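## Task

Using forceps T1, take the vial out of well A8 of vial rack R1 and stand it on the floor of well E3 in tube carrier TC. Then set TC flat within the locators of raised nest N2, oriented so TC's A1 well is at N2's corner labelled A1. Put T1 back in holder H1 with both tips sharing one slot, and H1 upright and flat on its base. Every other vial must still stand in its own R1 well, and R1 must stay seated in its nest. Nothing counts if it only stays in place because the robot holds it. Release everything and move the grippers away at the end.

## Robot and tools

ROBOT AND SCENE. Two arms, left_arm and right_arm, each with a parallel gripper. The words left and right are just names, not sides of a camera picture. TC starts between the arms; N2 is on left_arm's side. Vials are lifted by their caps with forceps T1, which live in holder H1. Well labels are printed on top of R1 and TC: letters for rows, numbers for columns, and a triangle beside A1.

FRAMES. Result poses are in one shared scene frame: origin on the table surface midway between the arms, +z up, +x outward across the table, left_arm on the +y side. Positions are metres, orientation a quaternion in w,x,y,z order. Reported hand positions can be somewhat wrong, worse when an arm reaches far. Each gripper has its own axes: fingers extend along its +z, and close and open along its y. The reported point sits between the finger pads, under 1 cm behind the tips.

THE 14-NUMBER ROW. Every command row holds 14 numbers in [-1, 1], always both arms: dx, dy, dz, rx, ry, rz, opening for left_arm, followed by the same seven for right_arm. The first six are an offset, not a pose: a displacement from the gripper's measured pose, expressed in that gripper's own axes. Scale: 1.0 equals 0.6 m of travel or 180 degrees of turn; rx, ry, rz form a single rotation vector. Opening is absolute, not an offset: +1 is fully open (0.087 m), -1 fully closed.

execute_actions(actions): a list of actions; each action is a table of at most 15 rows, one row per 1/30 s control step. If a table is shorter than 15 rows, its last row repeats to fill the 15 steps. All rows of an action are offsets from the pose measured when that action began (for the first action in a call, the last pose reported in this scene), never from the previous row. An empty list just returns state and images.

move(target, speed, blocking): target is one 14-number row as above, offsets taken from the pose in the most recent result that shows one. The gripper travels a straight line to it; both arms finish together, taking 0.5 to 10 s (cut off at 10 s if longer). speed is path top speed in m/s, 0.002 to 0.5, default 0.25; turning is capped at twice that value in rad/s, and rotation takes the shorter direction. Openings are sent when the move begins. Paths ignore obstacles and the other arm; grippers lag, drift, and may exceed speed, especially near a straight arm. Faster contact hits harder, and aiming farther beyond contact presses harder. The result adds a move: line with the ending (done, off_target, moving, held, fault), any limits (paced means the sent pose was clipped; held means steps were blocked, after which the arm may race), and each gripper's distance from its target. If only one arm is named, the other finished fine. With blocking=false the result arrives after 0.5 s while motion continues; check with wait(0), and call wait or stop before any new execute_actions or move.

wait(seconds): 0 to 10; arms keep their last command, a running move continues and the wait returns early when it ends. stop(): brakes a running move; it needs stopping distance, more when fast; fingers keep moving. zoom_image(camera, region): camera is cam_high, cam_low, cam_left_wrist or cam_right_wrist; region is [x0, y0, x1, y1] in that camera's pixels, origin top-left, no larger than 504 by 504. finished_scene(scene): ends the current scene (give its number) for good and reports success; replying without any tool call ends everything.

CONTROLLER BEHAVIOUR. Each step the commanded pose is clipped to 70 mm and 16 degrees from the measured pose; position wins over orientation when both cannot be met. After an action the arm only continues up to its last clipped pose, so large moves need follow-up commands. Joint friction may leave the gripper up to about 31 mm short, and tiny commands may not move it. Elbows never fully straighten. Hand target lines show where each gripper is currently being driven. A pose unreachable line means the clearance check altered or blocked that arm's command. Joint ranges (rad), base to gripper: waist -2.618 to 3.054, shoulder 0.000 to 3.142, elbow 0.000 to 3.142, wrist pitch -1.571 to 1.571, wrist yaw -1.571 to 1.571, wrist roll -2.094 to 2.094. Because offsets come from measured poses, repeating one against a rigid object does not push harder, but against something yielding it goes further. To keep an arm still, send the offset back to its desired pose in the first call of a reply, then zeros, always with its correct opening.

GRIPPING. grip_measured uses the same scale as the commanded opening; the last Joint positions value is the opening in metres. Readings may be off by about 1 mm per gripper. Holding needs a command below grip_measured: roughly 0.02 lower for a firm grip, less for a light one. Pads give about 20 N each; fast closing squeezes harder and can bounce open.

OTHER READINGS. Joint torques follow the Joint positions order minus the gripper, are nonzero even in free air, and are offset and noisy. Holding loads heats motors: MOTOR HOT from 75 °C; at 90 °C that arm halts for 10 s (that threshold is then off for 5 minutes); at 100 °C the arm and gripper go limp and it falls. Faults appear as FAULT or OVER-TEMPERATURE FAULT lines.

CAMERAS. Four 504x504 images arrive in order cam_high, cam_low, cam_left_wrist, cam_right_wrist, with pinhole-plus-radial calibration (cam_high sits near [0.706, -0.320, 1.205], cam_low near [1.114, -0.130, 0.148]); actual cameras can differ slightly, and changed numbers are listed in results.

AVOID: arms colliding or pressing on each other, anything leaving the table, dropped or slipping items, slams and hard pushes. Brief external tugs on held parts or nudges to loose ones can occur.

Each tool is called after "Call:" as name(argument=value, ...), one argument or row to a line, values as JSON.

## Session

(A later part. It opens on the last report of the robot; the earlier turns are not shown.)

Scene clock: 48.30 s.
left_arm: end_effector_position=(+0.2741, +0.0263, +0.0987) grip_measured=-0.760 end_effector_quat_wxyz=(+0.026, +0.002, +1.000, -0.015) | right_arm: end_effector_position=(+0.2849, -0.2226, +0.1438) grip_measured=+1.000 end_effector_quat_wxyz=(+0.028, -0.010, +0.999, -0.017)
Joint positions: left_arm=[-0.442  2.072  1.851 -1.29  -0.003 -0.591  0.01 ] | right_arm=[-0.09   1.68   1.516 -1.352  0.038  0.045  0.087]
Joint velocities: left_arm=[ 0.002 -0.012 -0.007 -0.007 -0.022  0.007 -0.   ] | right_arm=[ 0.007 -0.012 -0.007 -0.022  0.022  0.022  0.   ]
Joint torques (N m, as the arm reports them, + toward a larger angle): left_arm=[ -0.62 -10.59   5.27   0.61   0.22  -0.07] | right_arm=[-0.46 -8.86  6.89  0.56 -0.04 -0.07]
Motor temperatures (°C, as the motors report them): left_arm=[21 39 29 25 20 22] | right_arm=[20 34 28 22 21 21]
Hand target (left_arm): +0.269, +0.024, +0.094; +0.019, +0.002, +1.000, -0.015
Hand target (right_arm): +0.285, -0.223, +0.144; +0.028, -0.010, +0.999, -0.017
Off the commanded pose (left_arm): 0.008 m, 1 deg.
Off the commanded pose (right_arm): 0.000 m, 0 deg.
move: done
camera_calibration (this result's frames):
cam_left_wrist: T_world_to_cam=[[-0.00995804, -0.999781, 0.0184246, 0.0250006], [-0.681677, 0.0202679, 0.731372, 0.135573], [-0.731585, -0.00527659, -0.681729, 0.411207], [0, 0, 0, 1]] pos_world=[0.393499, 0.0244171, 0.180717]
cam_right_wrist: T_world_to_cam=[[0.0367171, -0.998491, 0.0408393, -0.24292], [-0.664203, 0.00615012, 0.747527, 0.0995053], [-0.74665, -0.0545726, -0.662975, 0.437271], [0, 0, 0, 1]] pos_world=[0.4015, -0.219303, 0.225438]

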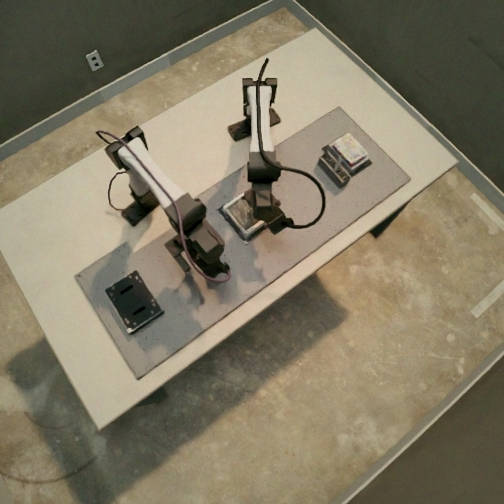

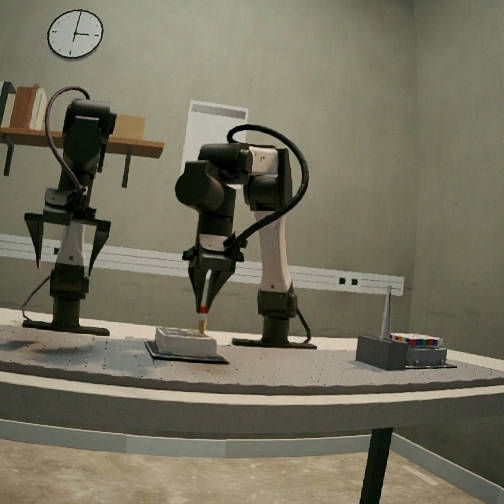

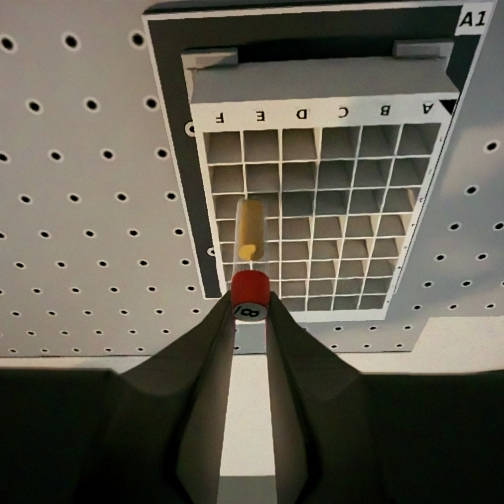

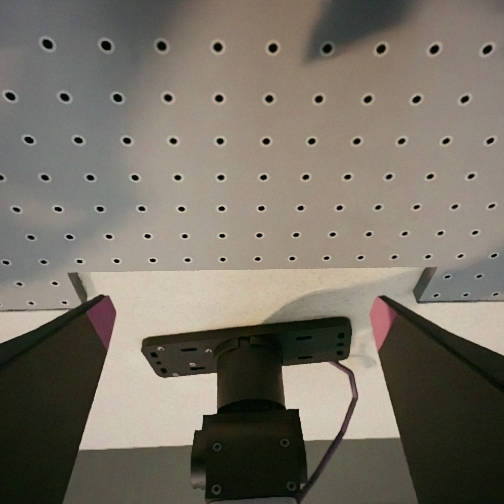

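Need pure tangential back ~4.5 mm (waist already preloaded).

Call:
move(
  target=[0.007,-0.014,0,0,0,0,-0.785,0,0,0,0,0,0,1],
  speed=0.02,
)

Call:
zoom_image(
  camera="cam_left_wrist",
  region=[170,100,330,260],
)

Scene clock: 49.73 s.
left_arm: end_effector_position=(+0.2716, +0.0215, +0.0987) grip_measured=-0.760 end_effector_quat_wxyz=(+0.026, +0.003, +1.000, -0.017) | right_arm: end_effector_position=(+0.2849, -0.2226, +0.1438) grip_measured=+1.000 end_effector_quat_wxyz=(+0.028, -0.010, +0.999, -0.017)
Joint positions: left_arm=[-0.455  2.072  1.851 -1.288 -0.003 -0.603  0.01 ] | right_arm=[-0.09   1.68   1.516 -1.352  0.038  0.045  0.087]
Joint velocities: left_arm=[-0.007  0.022 -0.022  0.007 -0.066 -0.066 -0.   ] | right_arm=[ 0.002 -0.007 -0.012 -0.022  0.022  0.007  0.   ]
Joint torques (N m, as the arm reports them, + toward a larger angle): left_arm=[ -0.7  -10.21   7.78   0.5    0.14  -0.05] | right_arm=[-0.6  -8.92  7.08  0.56 -0.04 -0.04]
Motor temperatures (°C, as the motors report them): left_arm=[21 40 29 25 20 22] | right_arm=[20 34 28 22 21 21]
Hand target (left_arm): +0.270, +0.018, +0.099; +0.026, +0.002, +1.000, -0.015
Hand target (right_arm): +0.285, -0.223, +0.144; +0.028, -0.010, +0.999, -0.017
Off the commanded pose (left_arm): 0.004 m, 0 deg.
Off the commanded pose (right_arm): 0.000 m, 0 deg.
move: done
camera_calibration (this result's frames):
cam_left_wrist: T_world_to_cam=[[-0.0111791, -0.99972, 0.0208488, 0.0202482], [-0.682826, 0.0228641, 0.730223, 0.13434], [-0.730495, -0.00607289, -0.682891, 0.409153], [0, 0, 0, 1]] pos_world=[0.390842, 0.0196557, 0.180887]
cam_right_wrist: T_world_to_cam=[[0.0367171, -0.998491, 0.0408393, -0.24292], [-0.664203, 0.00615012, 0.747527, 0.0995053], [-0.74665, -0.0545726, -0.662975, 0.437271], [0, 0, 0, 1]] pos_world=[0.4015, -0.219303, 0.225438]

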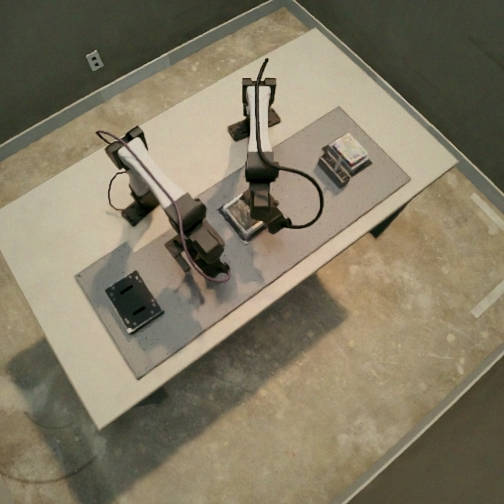

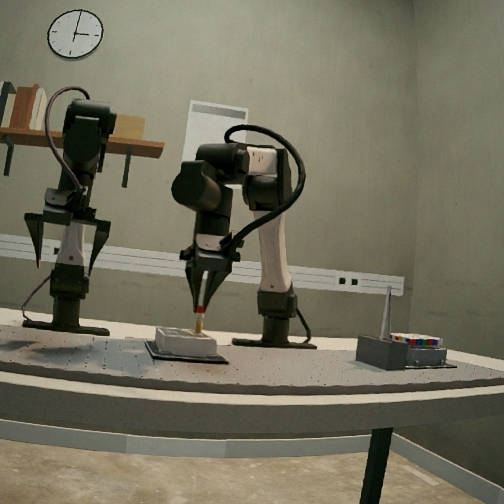

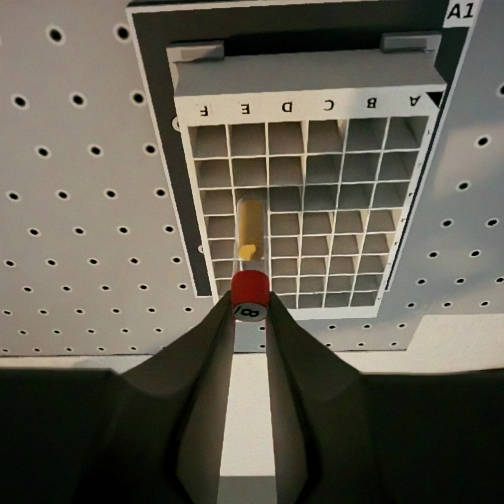

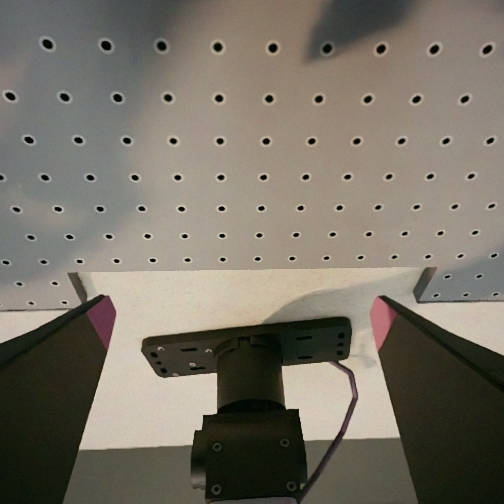

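Region (170, 100, 330, 260) of cam_left_wrist's 504x504 image, scaled by 3.150, with more detail than that image has.

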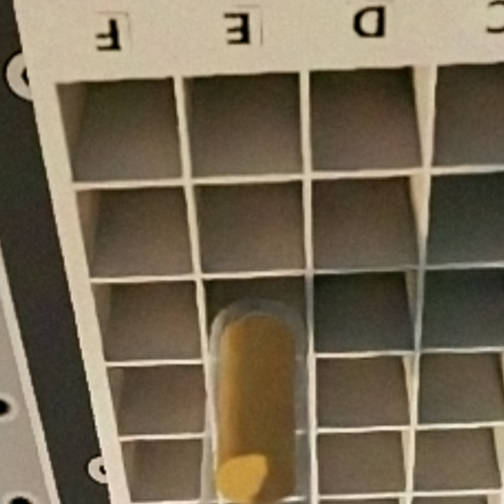

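Call:
move(
  target=[0.008,0.004,0.05,0,0.006,0,-0.785,0,0,0,0,0,0,1],
  speed=0.02,
)

Scene clock: 51.87 s.
left_arm: end_effector_position=(+0.2675, +0.0209, +0.0926) grip_measured=-0.760 end_effector_quat_wxyz=(+0.027, +0.003, +0.999, -0.026) | right_arm: end_effector_position=(+0.2849, -0.2226, +0.1438) grip_measured=+1.000 end_effector_quat_wxyz=(+0.028, -0.010, +0.999, -0.017)
Joint positions: left_arm=[-0.455  2.047  1.789 -1.239  0.013 -0.604  0.01 ] | right_arm=[-0.09   1.68   1.516 -1.352  0.038  0.045  0.087]
Joint velocities: left_arm=[ 0.007  0.007  0.002 -0.022  0.007 -0.022 -0.001] | right_arm=[ 0.007  0.007  0.007 -0.022 -0.007  0.037  0.   ]
Joint torques (N m, as the arm reports them, + toward a larger angle): left_arm=[ 0.33 -8.07  3.05  1.04  0.1   0.1 ] | right_arm=[-0.79 -8.84  6.83  0.61  0.01 -0.05]
Motor temperatures (°C, as the motors report them): left_arm=[21 40 29 25 20 22] | right_arm=[20 34 28 22 21 21]
Hand target (left_arm): +0.268, +0.024, +0.069; +0.016, +0.003, +1.000, -0.016
Hand target (right_arm): +0.285, -0.223, +0.144; +0.028, -0.010, +0.999, -0.017
Off the commanded pose (left_arm): 0.024 m, 2 deg.
Off the commanded pose (right_arm): 0.000 m, 0 deg.
move: off_target (left_arm)
camera_calibration (this result's frames):
cam_left_wrist: T_world_to_cam=[[-0.011515, -0.999112, 0.0405334, 0.0179714], [-0.682976, 0.037466, 0.729479, 0.135836], [-0.73035, -0.0192834, -0.682801, 0.402223], [0, 0, 0, 1]] pos_world=[0.386743, 0.0206224, 0.17482]
cam_right_wrist: T_world_to_cam=[[0.0367171, -0.998491, 0.0408393, -0.24292], [-0.664203, 0.00615012, 0.747527, 0.0995053], [-0.74665, -0.0545726, -0.662975, 0.437271], [0, 0, 0, 1]] pos_world=[0.4015, -0.219303, 0.225438]

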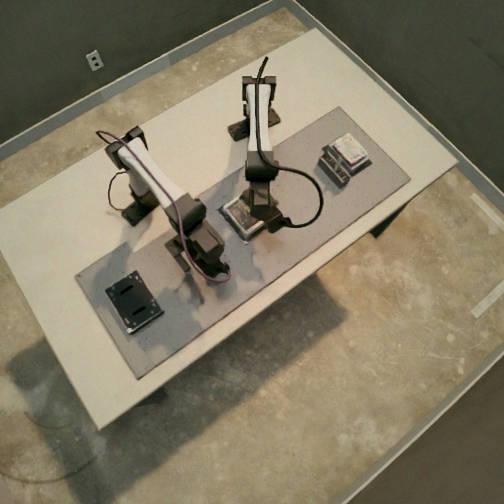

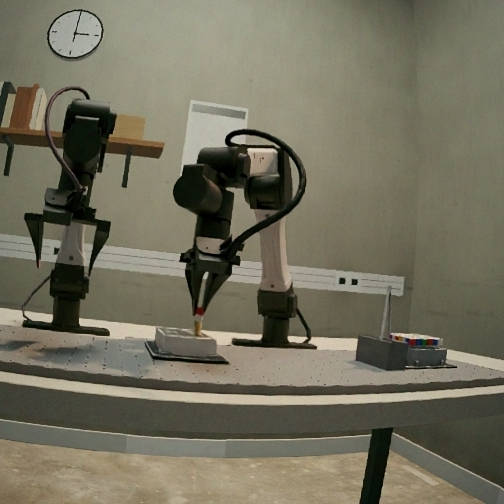

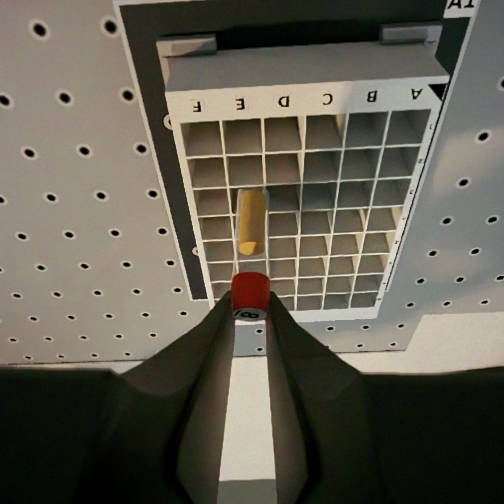

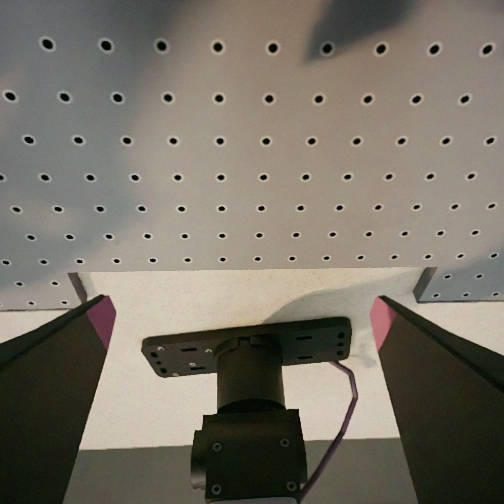

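Call:
move(
  target=[0,0.006,-0.006,0,0,0,-0.785,0,0,0,0,0,0,1],
  speed=0.02,
)

Call:
zoom_image(
  camera="cam_left_wrist",
  region=[170,100,330,260],
)

Scene clock: 53.40 s.
left_arm: end_effector_position=(+0.2675, +0.0210, +0.0944) grip_measured=-0.760 end_effector_quat_wxyz=(+0.029, +0.003, +0.999, -0.028) | right_arm: end_effector_position=(+0.2849, -0.2226, +0.1438) grip_measured=+1.000 end_effector_quat_wxyz=(+0.028, -0.010, +0.999, -0.017)
Joint positions: left_arm=[-0.455  2.042  1.789 -1.24   0.013 -0.604  0.01 ] | right_arm=[-0.09   1.68   1.516 -1.352  0.038  0.045  0.087]
Joint velocities: left_arm=[-0.017 -0.007  0.017  0.051  0.022  0.007  0.   ] | right_arm=[-0.002 -0.012 -0.007 -0.022 -0.037  0.022  0.   ]
Joint torques (N m, as the arm reports them, + toward a larger angle): left_arm=[  0.57 -10.87   7.07   0.49   0.13   0.11] | right_arm=[-0.5  -8.79  6.88  0.53 -0.02 -0.07]
Motor temperatures (°C, as the motors report them): left_arm=[21 40 29 25 20 22] | right_arm=[20 34 28 22 21 21]
Hand target (left_arm): +0.267, +0.025, +0.096; +0.027, +0.003, +0.999, -0.026
Hand target (right_arm): +0.285, -0.223, +0.144; +0.028, -0.010, +0.999, -0.017
Off the commanded pose (left_arm): 0.004 m, 0 deg.
Off the commanded pose (right_arm): 0.000 m, 0 deg.
move: done
camera_calibration (this result's frames):
cam_left_wrist: T_world_to_cam=[[-0.0116516, -0.999016, 0.0427899, 0.0177693], [-0.685871, 0.0391241, 0.726671, 0.135508], [-0.72763, -0.0208814, -0.685652, 0.403103], [0, 0, 0, 1]] pos_world=[0.386458, 0.0208676, 0.177158]
cam_right_wrist: T_world_to_cam=[[0.0367171, -0.998491, 0.0408393, -0.24292], [-0.664203, 0.00615012, 0.747527, 0.0995053], [-0.74665, -0.0545726, -0.662975, 0.437271], [0, 0, 0, 1]] pos_world=[0.4015, -0.219303, 0.225438]

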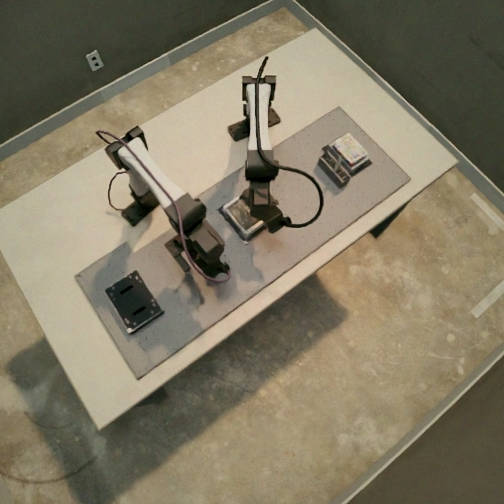

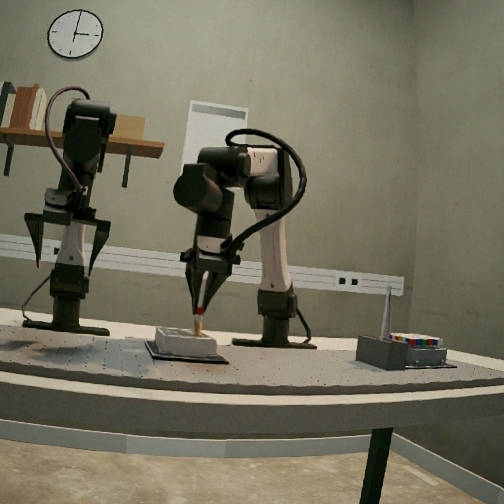

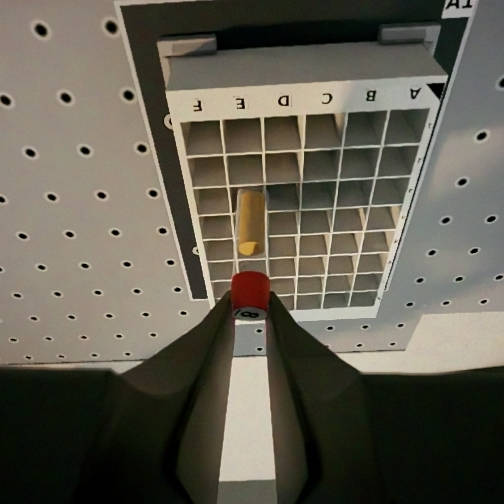

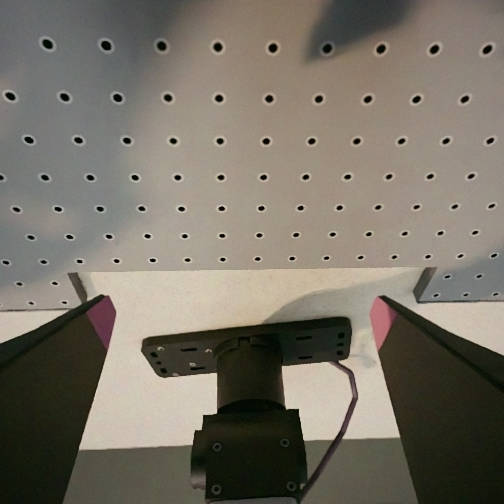

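Region (170, 100, 330, 260) of cam_left_wrist's 504x504 image, scaled by 3.150, with more detail than that image has.

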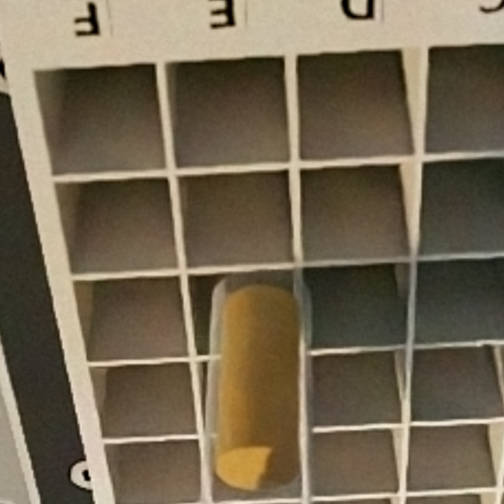

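Need +y ~3 mm via waist.

Call:
move(
  target=[-0.004,0.014,-0.002,0,0,0,-0.785,0,0,0,0,0,0,1],
  speed=0.02,
)

Call:
zoom_image(
  camera="cam_left_wrist",
  region=[170,100,330,260],
)

Scene clock: 54.47 s.
left_arm: end_effector_position=(+0.2706, +0.0239, +0.0944) grip_measured=-0.760 end_effector_quat_wxyz=(+0.030, +0.002, +0.999, -0.028) | right_arm: end_effector_position=(+0.2849, -0.2226, +0.1438) grip_measured=+1.000 end_effector_quat_wxyz=(+0.028, -0.010, +0.999, -0.017)
Joint positions: left_arm=[-0.445  2.042  1.789 -1.236  0.013 -0.595  0.01 ] | right_arm=[-0.09   1.68   1.516 -1.352  0.038  0.045  0.087]
Joint velocities: left_arm=[-0.012  0.017  0.002 -0.007  0.022 -0.022 -0.001] | right_arm=[-0.002 -0.012 -0.017  0.066  0.051 -0.037  0.   ]
Joint torques (N m, as the arm reports them, + toward a larger angle): left_arm=[  0.96 -11.24   6.14   0.58   0.16   0.13] | right_arm=[-0.52 -8.81  6.91  0.58 -0.03 -0.08]
Motor temperatures (°C, as the motors report them): left_arm=[21 41 29 25 20 22] | right_arm=[20 34 28 22 21 21]
Hand target (left_arm): +0.270, +0.029, +0.095; +0.029, +0.002, +0.999, -0.028
Hand target (right_arm): +0.285, -0.223, +0.144; +0.028, -0.010, +0.999, -0.017
Off the commanded pose (left_arm): 0.006 m, 0 deg.
Off the commanded pose (right_arm): 0.000 m, 0 deg.
move: done
camera_calibration (this result's frames):
cam_left_wrist: T_world_to_cam=[[-0.0102288, -0.99898, 0.0439736, 0.0202897], [-0.68811, 0.0389398, 0.724561, 0.138345], [-0.725535, -0.0228473, -0.687806, 0.40503], [0, 0, 0, 1]] pos_world=[0.389267, 0.0241357, 0.177451]
cam_right_wrist: T_world_to_cam=[[0.0367171, -0.998491, 0.0408393, -0.24292], [-0.664203, 0.00615012, 0.747527, 0.0995053], [-0.74665, -0.0545726, -0.662975, 0.437271], [0, 0, 0, 1]] pos_world=[0.4015, -0.219303, 0.225438]

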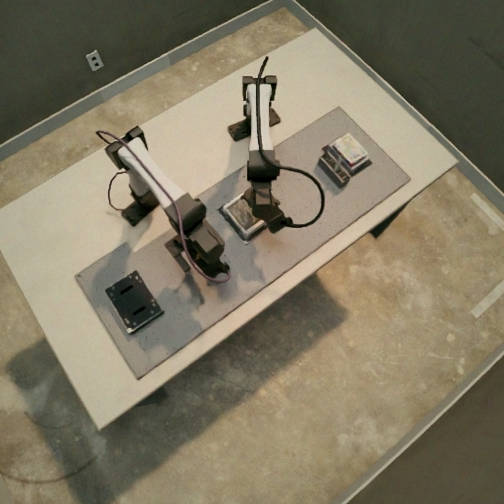

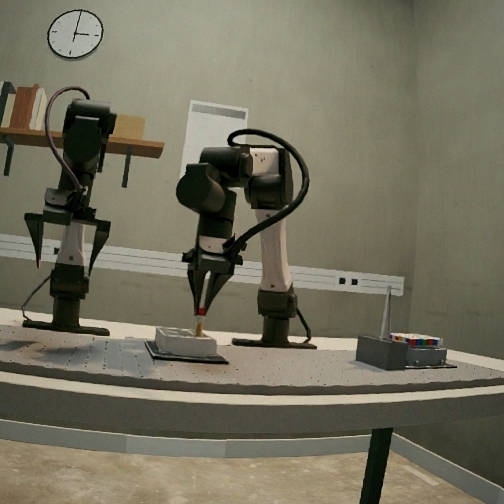

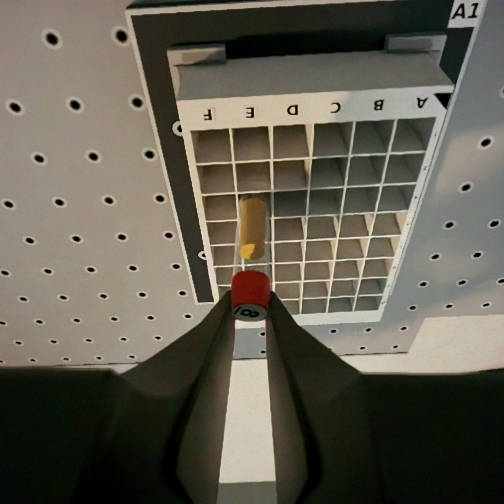

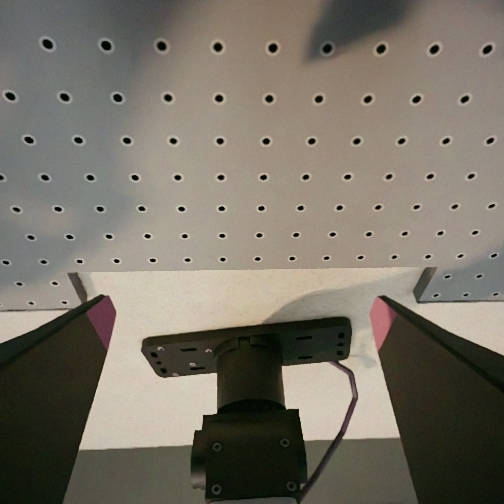

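Region (170, 100, 330, 260) of cam_left_wrist's 504x504 image, scaled by 3.150, with more detail than that image has.

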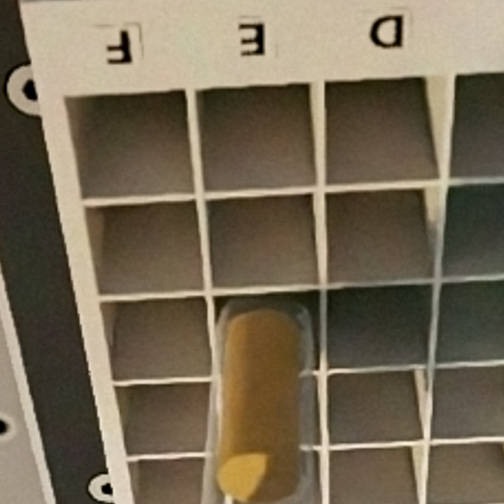

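Looks captured in well.

Call:
move(
  target=[0,0,0.045,0,0,0,-0.785,0,0,0,0,0,0,1],
  speed=0.02,
)

Scene clock: 56.37 s.
left_arm: end_effector_position=(+0.2739, +0.0219, +0.0795) grip_measured=-0.760 end_effector_quat_wxyz=(+0.038, +0.002, +0.999, -0.033) | right_arm: end_effector_position=(+0.2849, -0.2226, +0.1438) grip_measured=+1.000 end_effector_quat_wxyz=(+0.028, -0.010, +0.999, -0.017)
Joint positions: left_arm=[-0.445  2.042  1.731 -1.161  0.012 -0.594  0.01 ] | right_arm=[-0.09   1.68   1.516 -1.352  0.038  0.045  0.087]
Joint velocities: left_arm=[ 0.002  0.017 -0.017  0.007  0.007  0.037  0.   ] | right_arm=[-0.002  0.007 -0.012 -0.051  0.007  0.037  0.   ]
Joint torques (N m, as the arm reports them, + toward a larger angle): left_arm=[ 0.1  -9.06  5.3   0.81  0.13  0.04] | right_arm=[-0.47 -8.86  6.96  0.57 -0.08 -0.04]
Motor temperatures (°C, as the motors report them): left_arm=[21 41 29 25 20 22] | right_arm=[20 34 28 22 21 21]
Hand target (left_arm): +0.273, +0.023, +0.068; +0.030, +0.002, +0.999, -0.028
Hand target (right_arm): +0.285, -0.223, +0.144; +0.028, -0.010, +0.999, -0.017
Off the commanded pose (left_arm): 0.012 m, 1 deg.
Off the commanded pose (right_arm): 0.000 m, 0 deg.
move: off_target (left_arm)
camera_calibration (this result's frames):
cam_left_wrist: T_world_to_cam=[[-0.0116618, -0.998515, 0.0532119, 0.0185729], [-0.699075, 0.0461907, 0.713555, 0.155169], [-0.714953, -0.0288778, -0.698576, 0.395255], [0, 0, 0, 1]] pos_world=[0.39128, 0.022792, 0.164406]
cam_right_wrist: T_world_to_cam=[[0.0367171, -0.998491, 0.0408393, -0.24292], [-0.664203, 0.00615012, 0.747527, 0.0995053], [-0.74665, -0.0545726, -0.662975, 0.437271], [0, 0, 0, 1]] pos_world=[0.4015, -0.219303, 0.225438]

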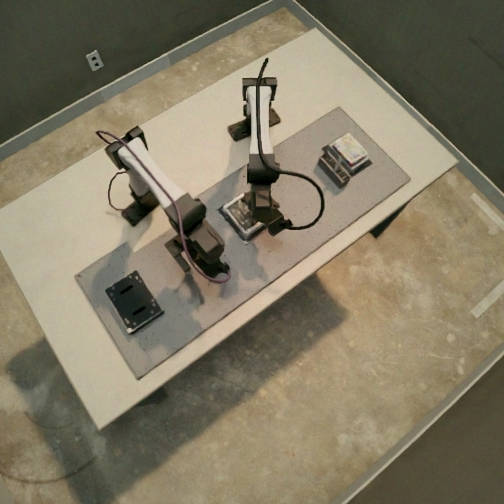

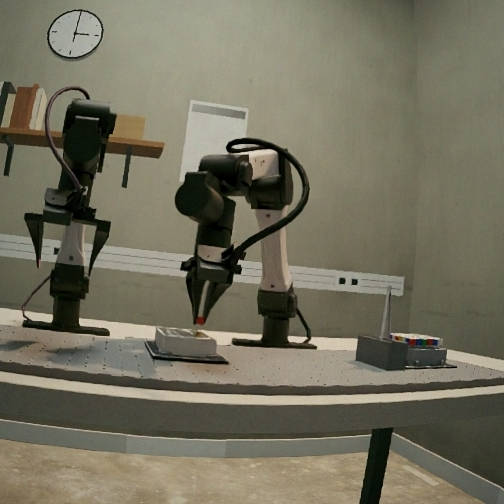

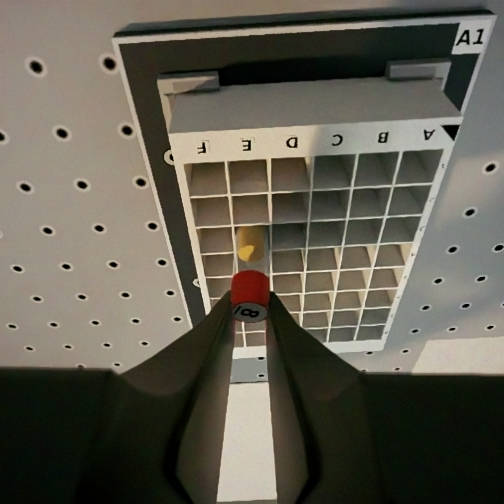

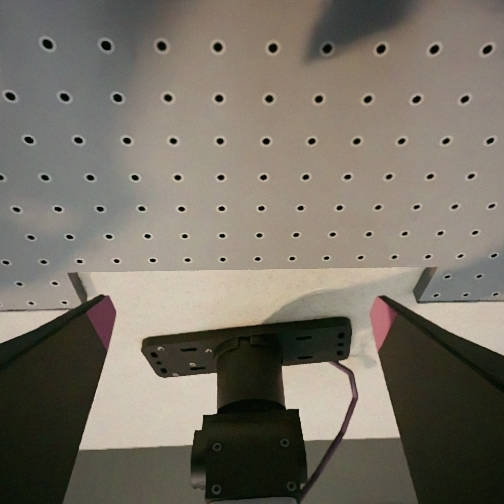

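Call:
move(
  target=[0.004,0,0.035,0,0,0,-0.785,0,0,0,0,0,0,1],
  speed=0.02,
)

Call:
move(
  target=[0,0,0,0,0,0,-0.5,0,0,0,0,0,0,1],
)

Call:
move(
  target=[0,0,-0.1,0,0,0,-0.5,0,0,0,0,0,0,1],
  speed=0.1,
)

Call:
move(
  target=[0.1,0.4,0,0,0,0,-0.5,0.033,0.364,0.07,-0.01,0.018,0,1],
)

Scene clock: 58.20 s.
left_arm: end_effector_position=(+0.2754, +0.0212, +0.0693) grip_measured=-0.760 end_effector_quat_wxyz=(+0.042, +0.002, +0.998, -0.035) | right_arm: end_effector_position=(+0.2849, -0.2226, +0.1438) grip_measured=+1.000 end_effector_quat_wxyz=(+0.028, -0.010, +0.999, -0.017)
Joint positions: left_arm=[-0.445  2.042  1.691 -1.11   0.01  -0.594  0.01 ] | right_arm=[-0.09   1.68   1.516 -1.352  0.038  0.045  0.087]
Joint velocities: left_arm=[-0.002  0.012 -0.012  0.022 -0.037  0.037  0.   ] | right_arm=[ 0.012 -0.007 -0.007  0.022  0.037 -0.022  0.   ]
Joint torques (N m, as the arm reports them, + toward a larger angle): left_arm=[-0.06 -9.69  4.95  0.87  0.16  0.02] | right_arm=[-0.63 -8.89  6.91  0.57 -0.06 -0.11]
Motor temperatures (°C, as the motors report them): left_arm=[21 41 29 25 20 22] | right_arm=[20 34 28 22 21 21]
Hand target (left_arm): +0.273, +0.021, +0.059; +0.038, +0.002, +0.999, -0.033
Hand target (right_arm): +0.285, -0.223, +0.144; +0.028, -0.010, +0.999, -0.017
Off the commanded pose (left_arm): 0.011 m, 1 deg.
Off the commanded pose (right_arm): 0.000 m, 0 deg.
move: off_target (left_arm)
camera_calibration (this result's frames):
cam_left_wrist: T_world_to_cam=[[-0.012022, -0.998265, 0.05764, 0.0181961], [-0.705734, 0.0493074, 0.706759, 0.165785], [-0.708375, -0.0321819, -0.705103, 0.387929], [0, 0, 0, 1]] pos_world=[0.392018, 0.0224744, 0.155311]
cam_right_wrist: T_world_to_cam=[[0.0367171, -0.998491, 0.0408393, -0.24292], [-0.664203, 0.00615012, 0.747527, 0.0995053], [-0.74665, -0.0545726, -0.662975, 0.437271], [0, 0, 0, 1]] pos_world=[0.4015, -0.219303, 0.225438]

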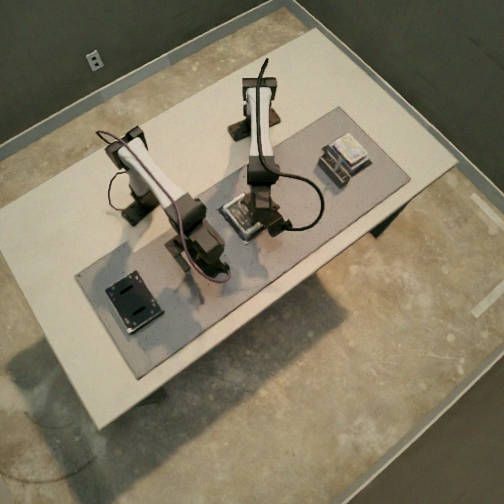

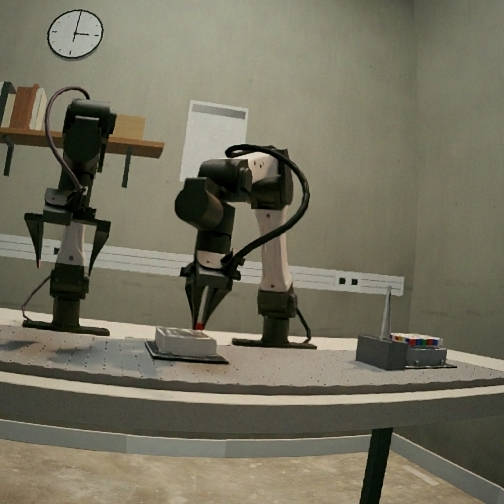

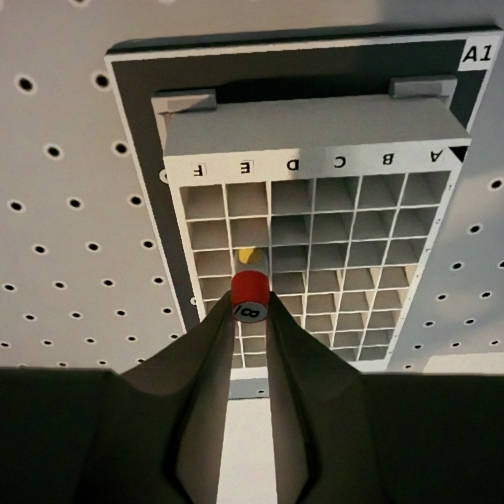

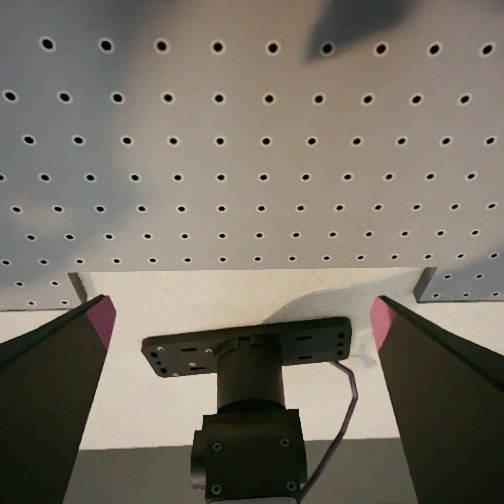

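Scene clock: 58.70 s.
left_arm: end_effector_position=(+0.2755, +0.0211, +0.0693) grip_measured=-0.500 end_effector_quat_wxyz=(+0.043, +0.002, +0.998, -0.035) | right_arm: end_effector_position=(+0.2849, -0.2226, +0.1438) grip_measured=+1.000 end_effector_quat_wxyz=(+0.028, -0.010, +0.999, -0.017)
Joint positions: left_arm=[-0.445  2.042  1.691 -1.11   0.01  -0.594  0.022] | right_arm=[-0.09   1.68   1.516 -1.352  0.038  0.045  0.087]
Joint velocities: left_arm=[-0.002 -0.007  0.012 -0.051  0.022  0.007 -0.   ] | right_arm=[ 0.002  0.002  0.012  0.022 -0.051 -0.007  0.   ]
Joint torques (N m, as the arm reports them, + toward a larger angle): left_arm=[  0.06 -10.45   7.27   0.64   0.1    0.03] | right_arm=[-0.67 -8.8   6.87  0.59 -0.02 -0.06]
Motor temperatures (°C, as the motors report them): left_arm=[21 41 29 25 20 22] | right_arm=[20 34 28 22 21 21]
Hand target (left_arm): +0.275, +0.021, +0.069; +0.042, +0.002, +0.998, -0.035
Hand target (right_arm): +0.285, -0.223, +0.144; +0.028, -0.010, +0.999, -0.017
Off the commanded pose (left_arm): 0.000 m, 0 deg.
Off the commanded pose (right_arm): 0.000 m, 0 deg.
move: done
camera_calibration (this result's frames):
cam_left_wrist: T_world_to_cam=[[-0.0120402, -0.998253, 0.0578506, 0.0181334], [-0.705957, 0.0494592, 0.706526, 0.16592], [-0.708152, -0.0323334, -0.705319, 0.387939], [0, 0, 0, 1]] pos_world=[0.39207, 0.0224388, 0.155345]
cam_right_wrist: T_world_to_cam=[[0.0367171, -0.998491, 0.0408393, -0.24292], [-0.664203, 0.00615012, 0.747527, 0.0995053], [-0.74665, -0.0545726, -0.662975, 0.437271], [0, 0, 0, 1]] pos_world=[0.4015, -0.219303, 0.225438]

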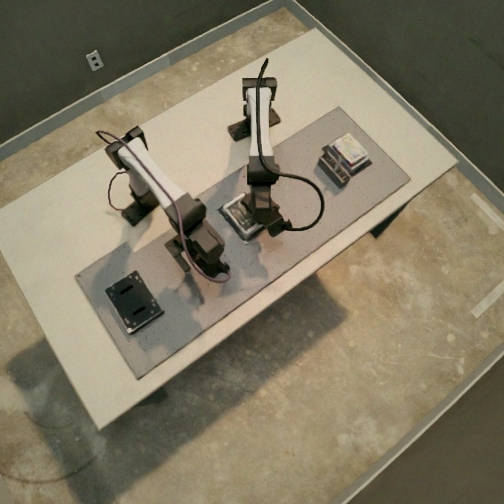

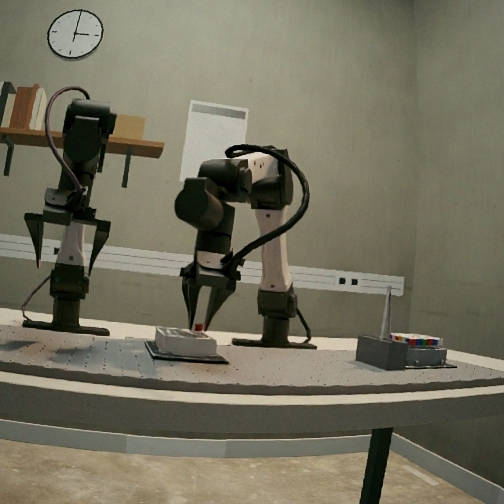

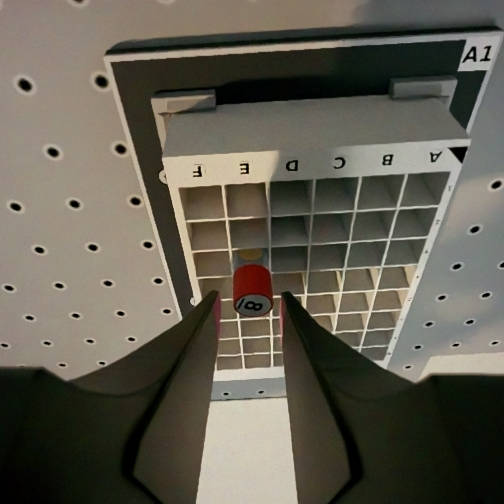

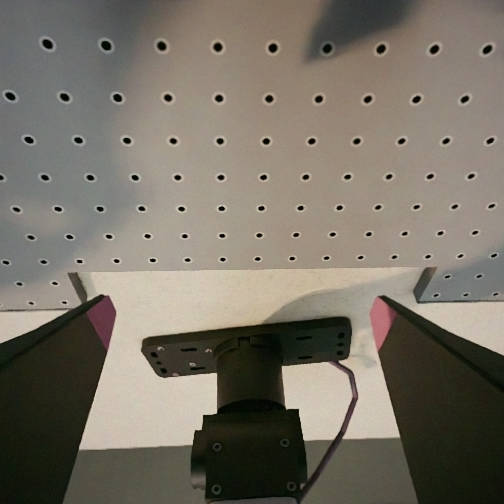

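Scene clock: 59.90 s.
left_arm: end_effector_position=(+0.2697, +0.0251, +0.1216) grip_measured=-0.500 end_effector_quat_wxyz=(+0.039, +0.002, +0.999, -0.032) | right_arm: end_effector_position=(+0.2849, -0.2226, +0.1438) grip_measured=+1.000 end_effector_quat_wxyz=(+0.028, -0.010, +0.999, -0.017)
Joint positions: left_arm=[-0.445  2.02   1.866 -1.317  0.01  -0.594  0.022] | right_arm=[-0.09   1.68   1.516 -1.352  0.038  0.045  0.087]
Joint velocities: left_arm=[-0.017  0.012  0.022 -0.037  0.037 -0.037 -0.002] | right_arm=[0.007 0.002 0.007 0.037 0.007 0.007 0.   ]
Joint torques (N m, as the arm reports them, + toward a larger angle): left_arm=[  0.01 -10.95   8.39   0.52   0.13   0.03] | right_arm=[-0.53 -8.83  6.77  0.54 -0.02 -0.01]
Motor temperatures (°C, as the motors report them): left_arm=[21 42 29 25 20 22] | right_arm=[20 34 28 22 21 21]
Hand target (left_arm): +0.269, +0.025, +0.129; +0.042, +0.002, +0.998, -0.035
Hand target (right_arm): +0.285, -0.223, +0.144; +0.028, -0.010, +0.999, -0.017
Off the commanded pose (left_arm): 0.007 m, 1 deg.
Off the commanded pose (right_arm): 0.000 m, 0 deg.
move: done
camera_calibration (this result's frames):
cam_left_wrist: T_world_to_cam=[[-0.0115885, -0.99856, 0.0523709, 0.019546], [-0.700142, 0.0454961, 0.712553, 0.122471], [-0.71391, -0.0284096, -0.699661, 0.421599], [0, 0, 0, 1]] pos_world=[0.386957, 0.0259233, 0.206686]
cam_right_wrist: T_world_to_cam=[[0.0367171, -0.998491, 0.0408393, -0.24292], [-0.664203, 0.00615012, 0.747527, 0.0995053], [-0.74665, -0.0545726, -0.662975, 0.437271], [0, 0, 0, 1]] pos_world=[0.4015, -0.219303, 0.225438]

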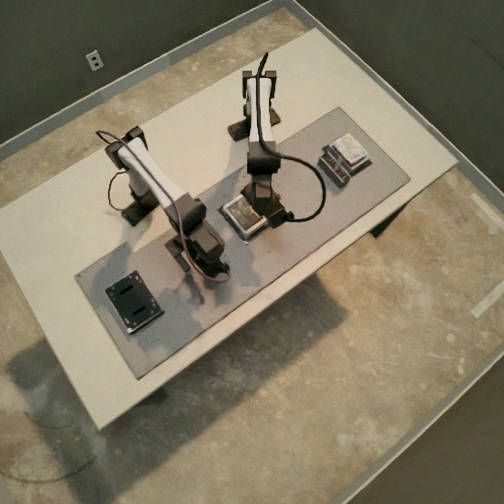

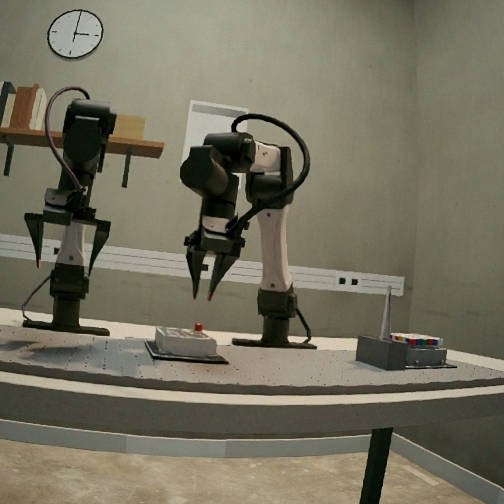

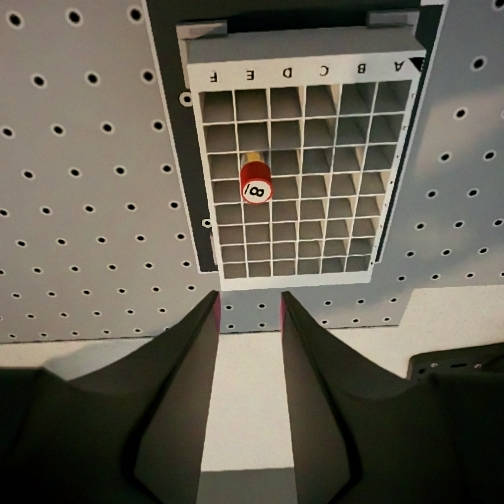

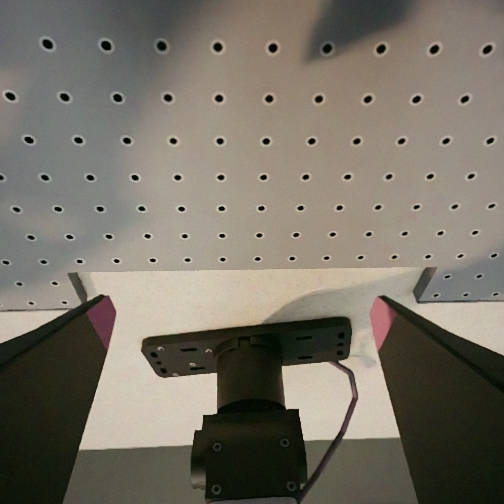

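Scene clock: 61.57 s.
left_arm: end_effector_position=(+0.2182, +0.2604, +0.1013) grip_measured=-0.500 end_effector_quat_wxyz=(+0.039, -0.001, +0.999, -0.034) | right_arm: end_effector_position=(+0.2605, -0.0105, +0.0968) grip_measured=+1.000 end_effector_quat_wxyz=(-0.000, -0.014, +1.000, +0.001)
Joint positions: left_arm=[ 0.208  1.561  1.223 -1.159  0.073  0.049  0.022] | right_arm=[ 0.508  1.939  1.646 -1.277 -0.002  0.634  0.087]
Joint velocities: left_arm=[-0.012  0.007 -0.007 -0.037  0.081  0.007 -0.   ] | right_arm=[-0.007  0.007  0.002  0.081 -0.007 -0.007  0.   ]
Joint torques (N m, as the arm reports them, + toward a larger angle): left_arm=[ 0.65 -7.52  5.29  0.64  0.26  0.14] | right_arm=[-0.41 -9.43  8.17  0.44 -0.04  0.03]
Motor temperatures (°C, as the motors report them): left_arm=[21 42 29 24 20 22] | right_arm=[20 34 29 22 21 21]
Hand target (left_arm): +0.214, +0.261, +0.101; +0.042, +0.002, +0.998, -0.037
Hand target (right_arm): +0.264, -0.006, +0.093; -0.005, -0.009, +1.000, +0.004
Off the commanded pose (left_arm): 0.008 m, 0 deg.
Off the commanded pose (right_arm): 0.006 m, 1 deg.
move: done
camera_calibration (this result's frames):
cam_left_wrist: T_world_to_cam=[[-0.00517481, -0.998373, 0.0567873, 0.25314], [-0.700581, 0.0441415, 0.712206, 0.0906953], [-0.713554, -0.0360986, -0.699669, 0.379208], [0, 0, 0, 1]] pos_world=[0.335435, 0.262413, 0.186351]
cam_right_wrist: T_world_to_cam=[[0.0478112, -0.998854, 0.00239426, -0.0275075], [-0.619586, -0.0277769, 0.784437, 0.10157], [-0.783471, -0.0389883, -0.620204, 0.405102], [0, 0, 0, 1]] pos_world=[0.381632, -0.00886044, 0.171636]

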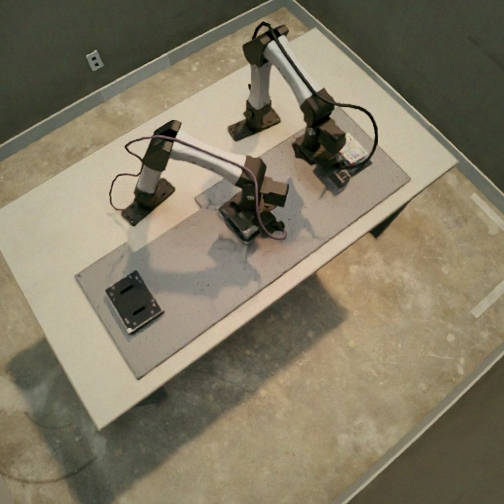

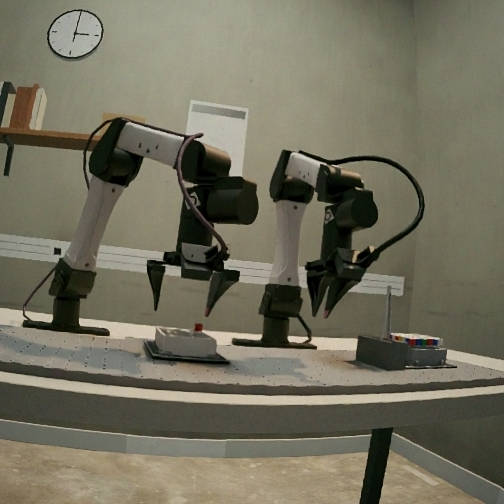

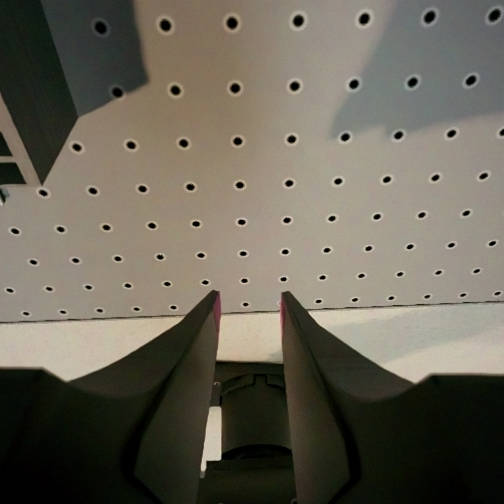

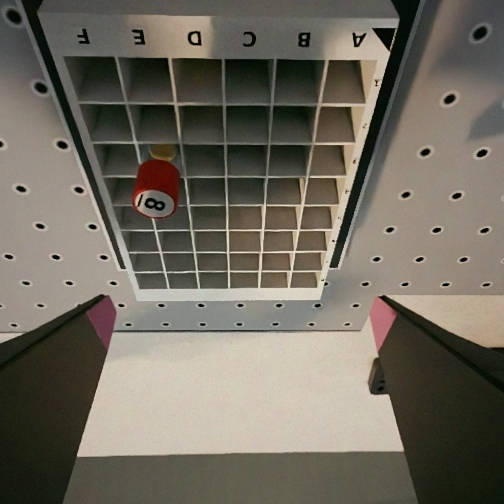

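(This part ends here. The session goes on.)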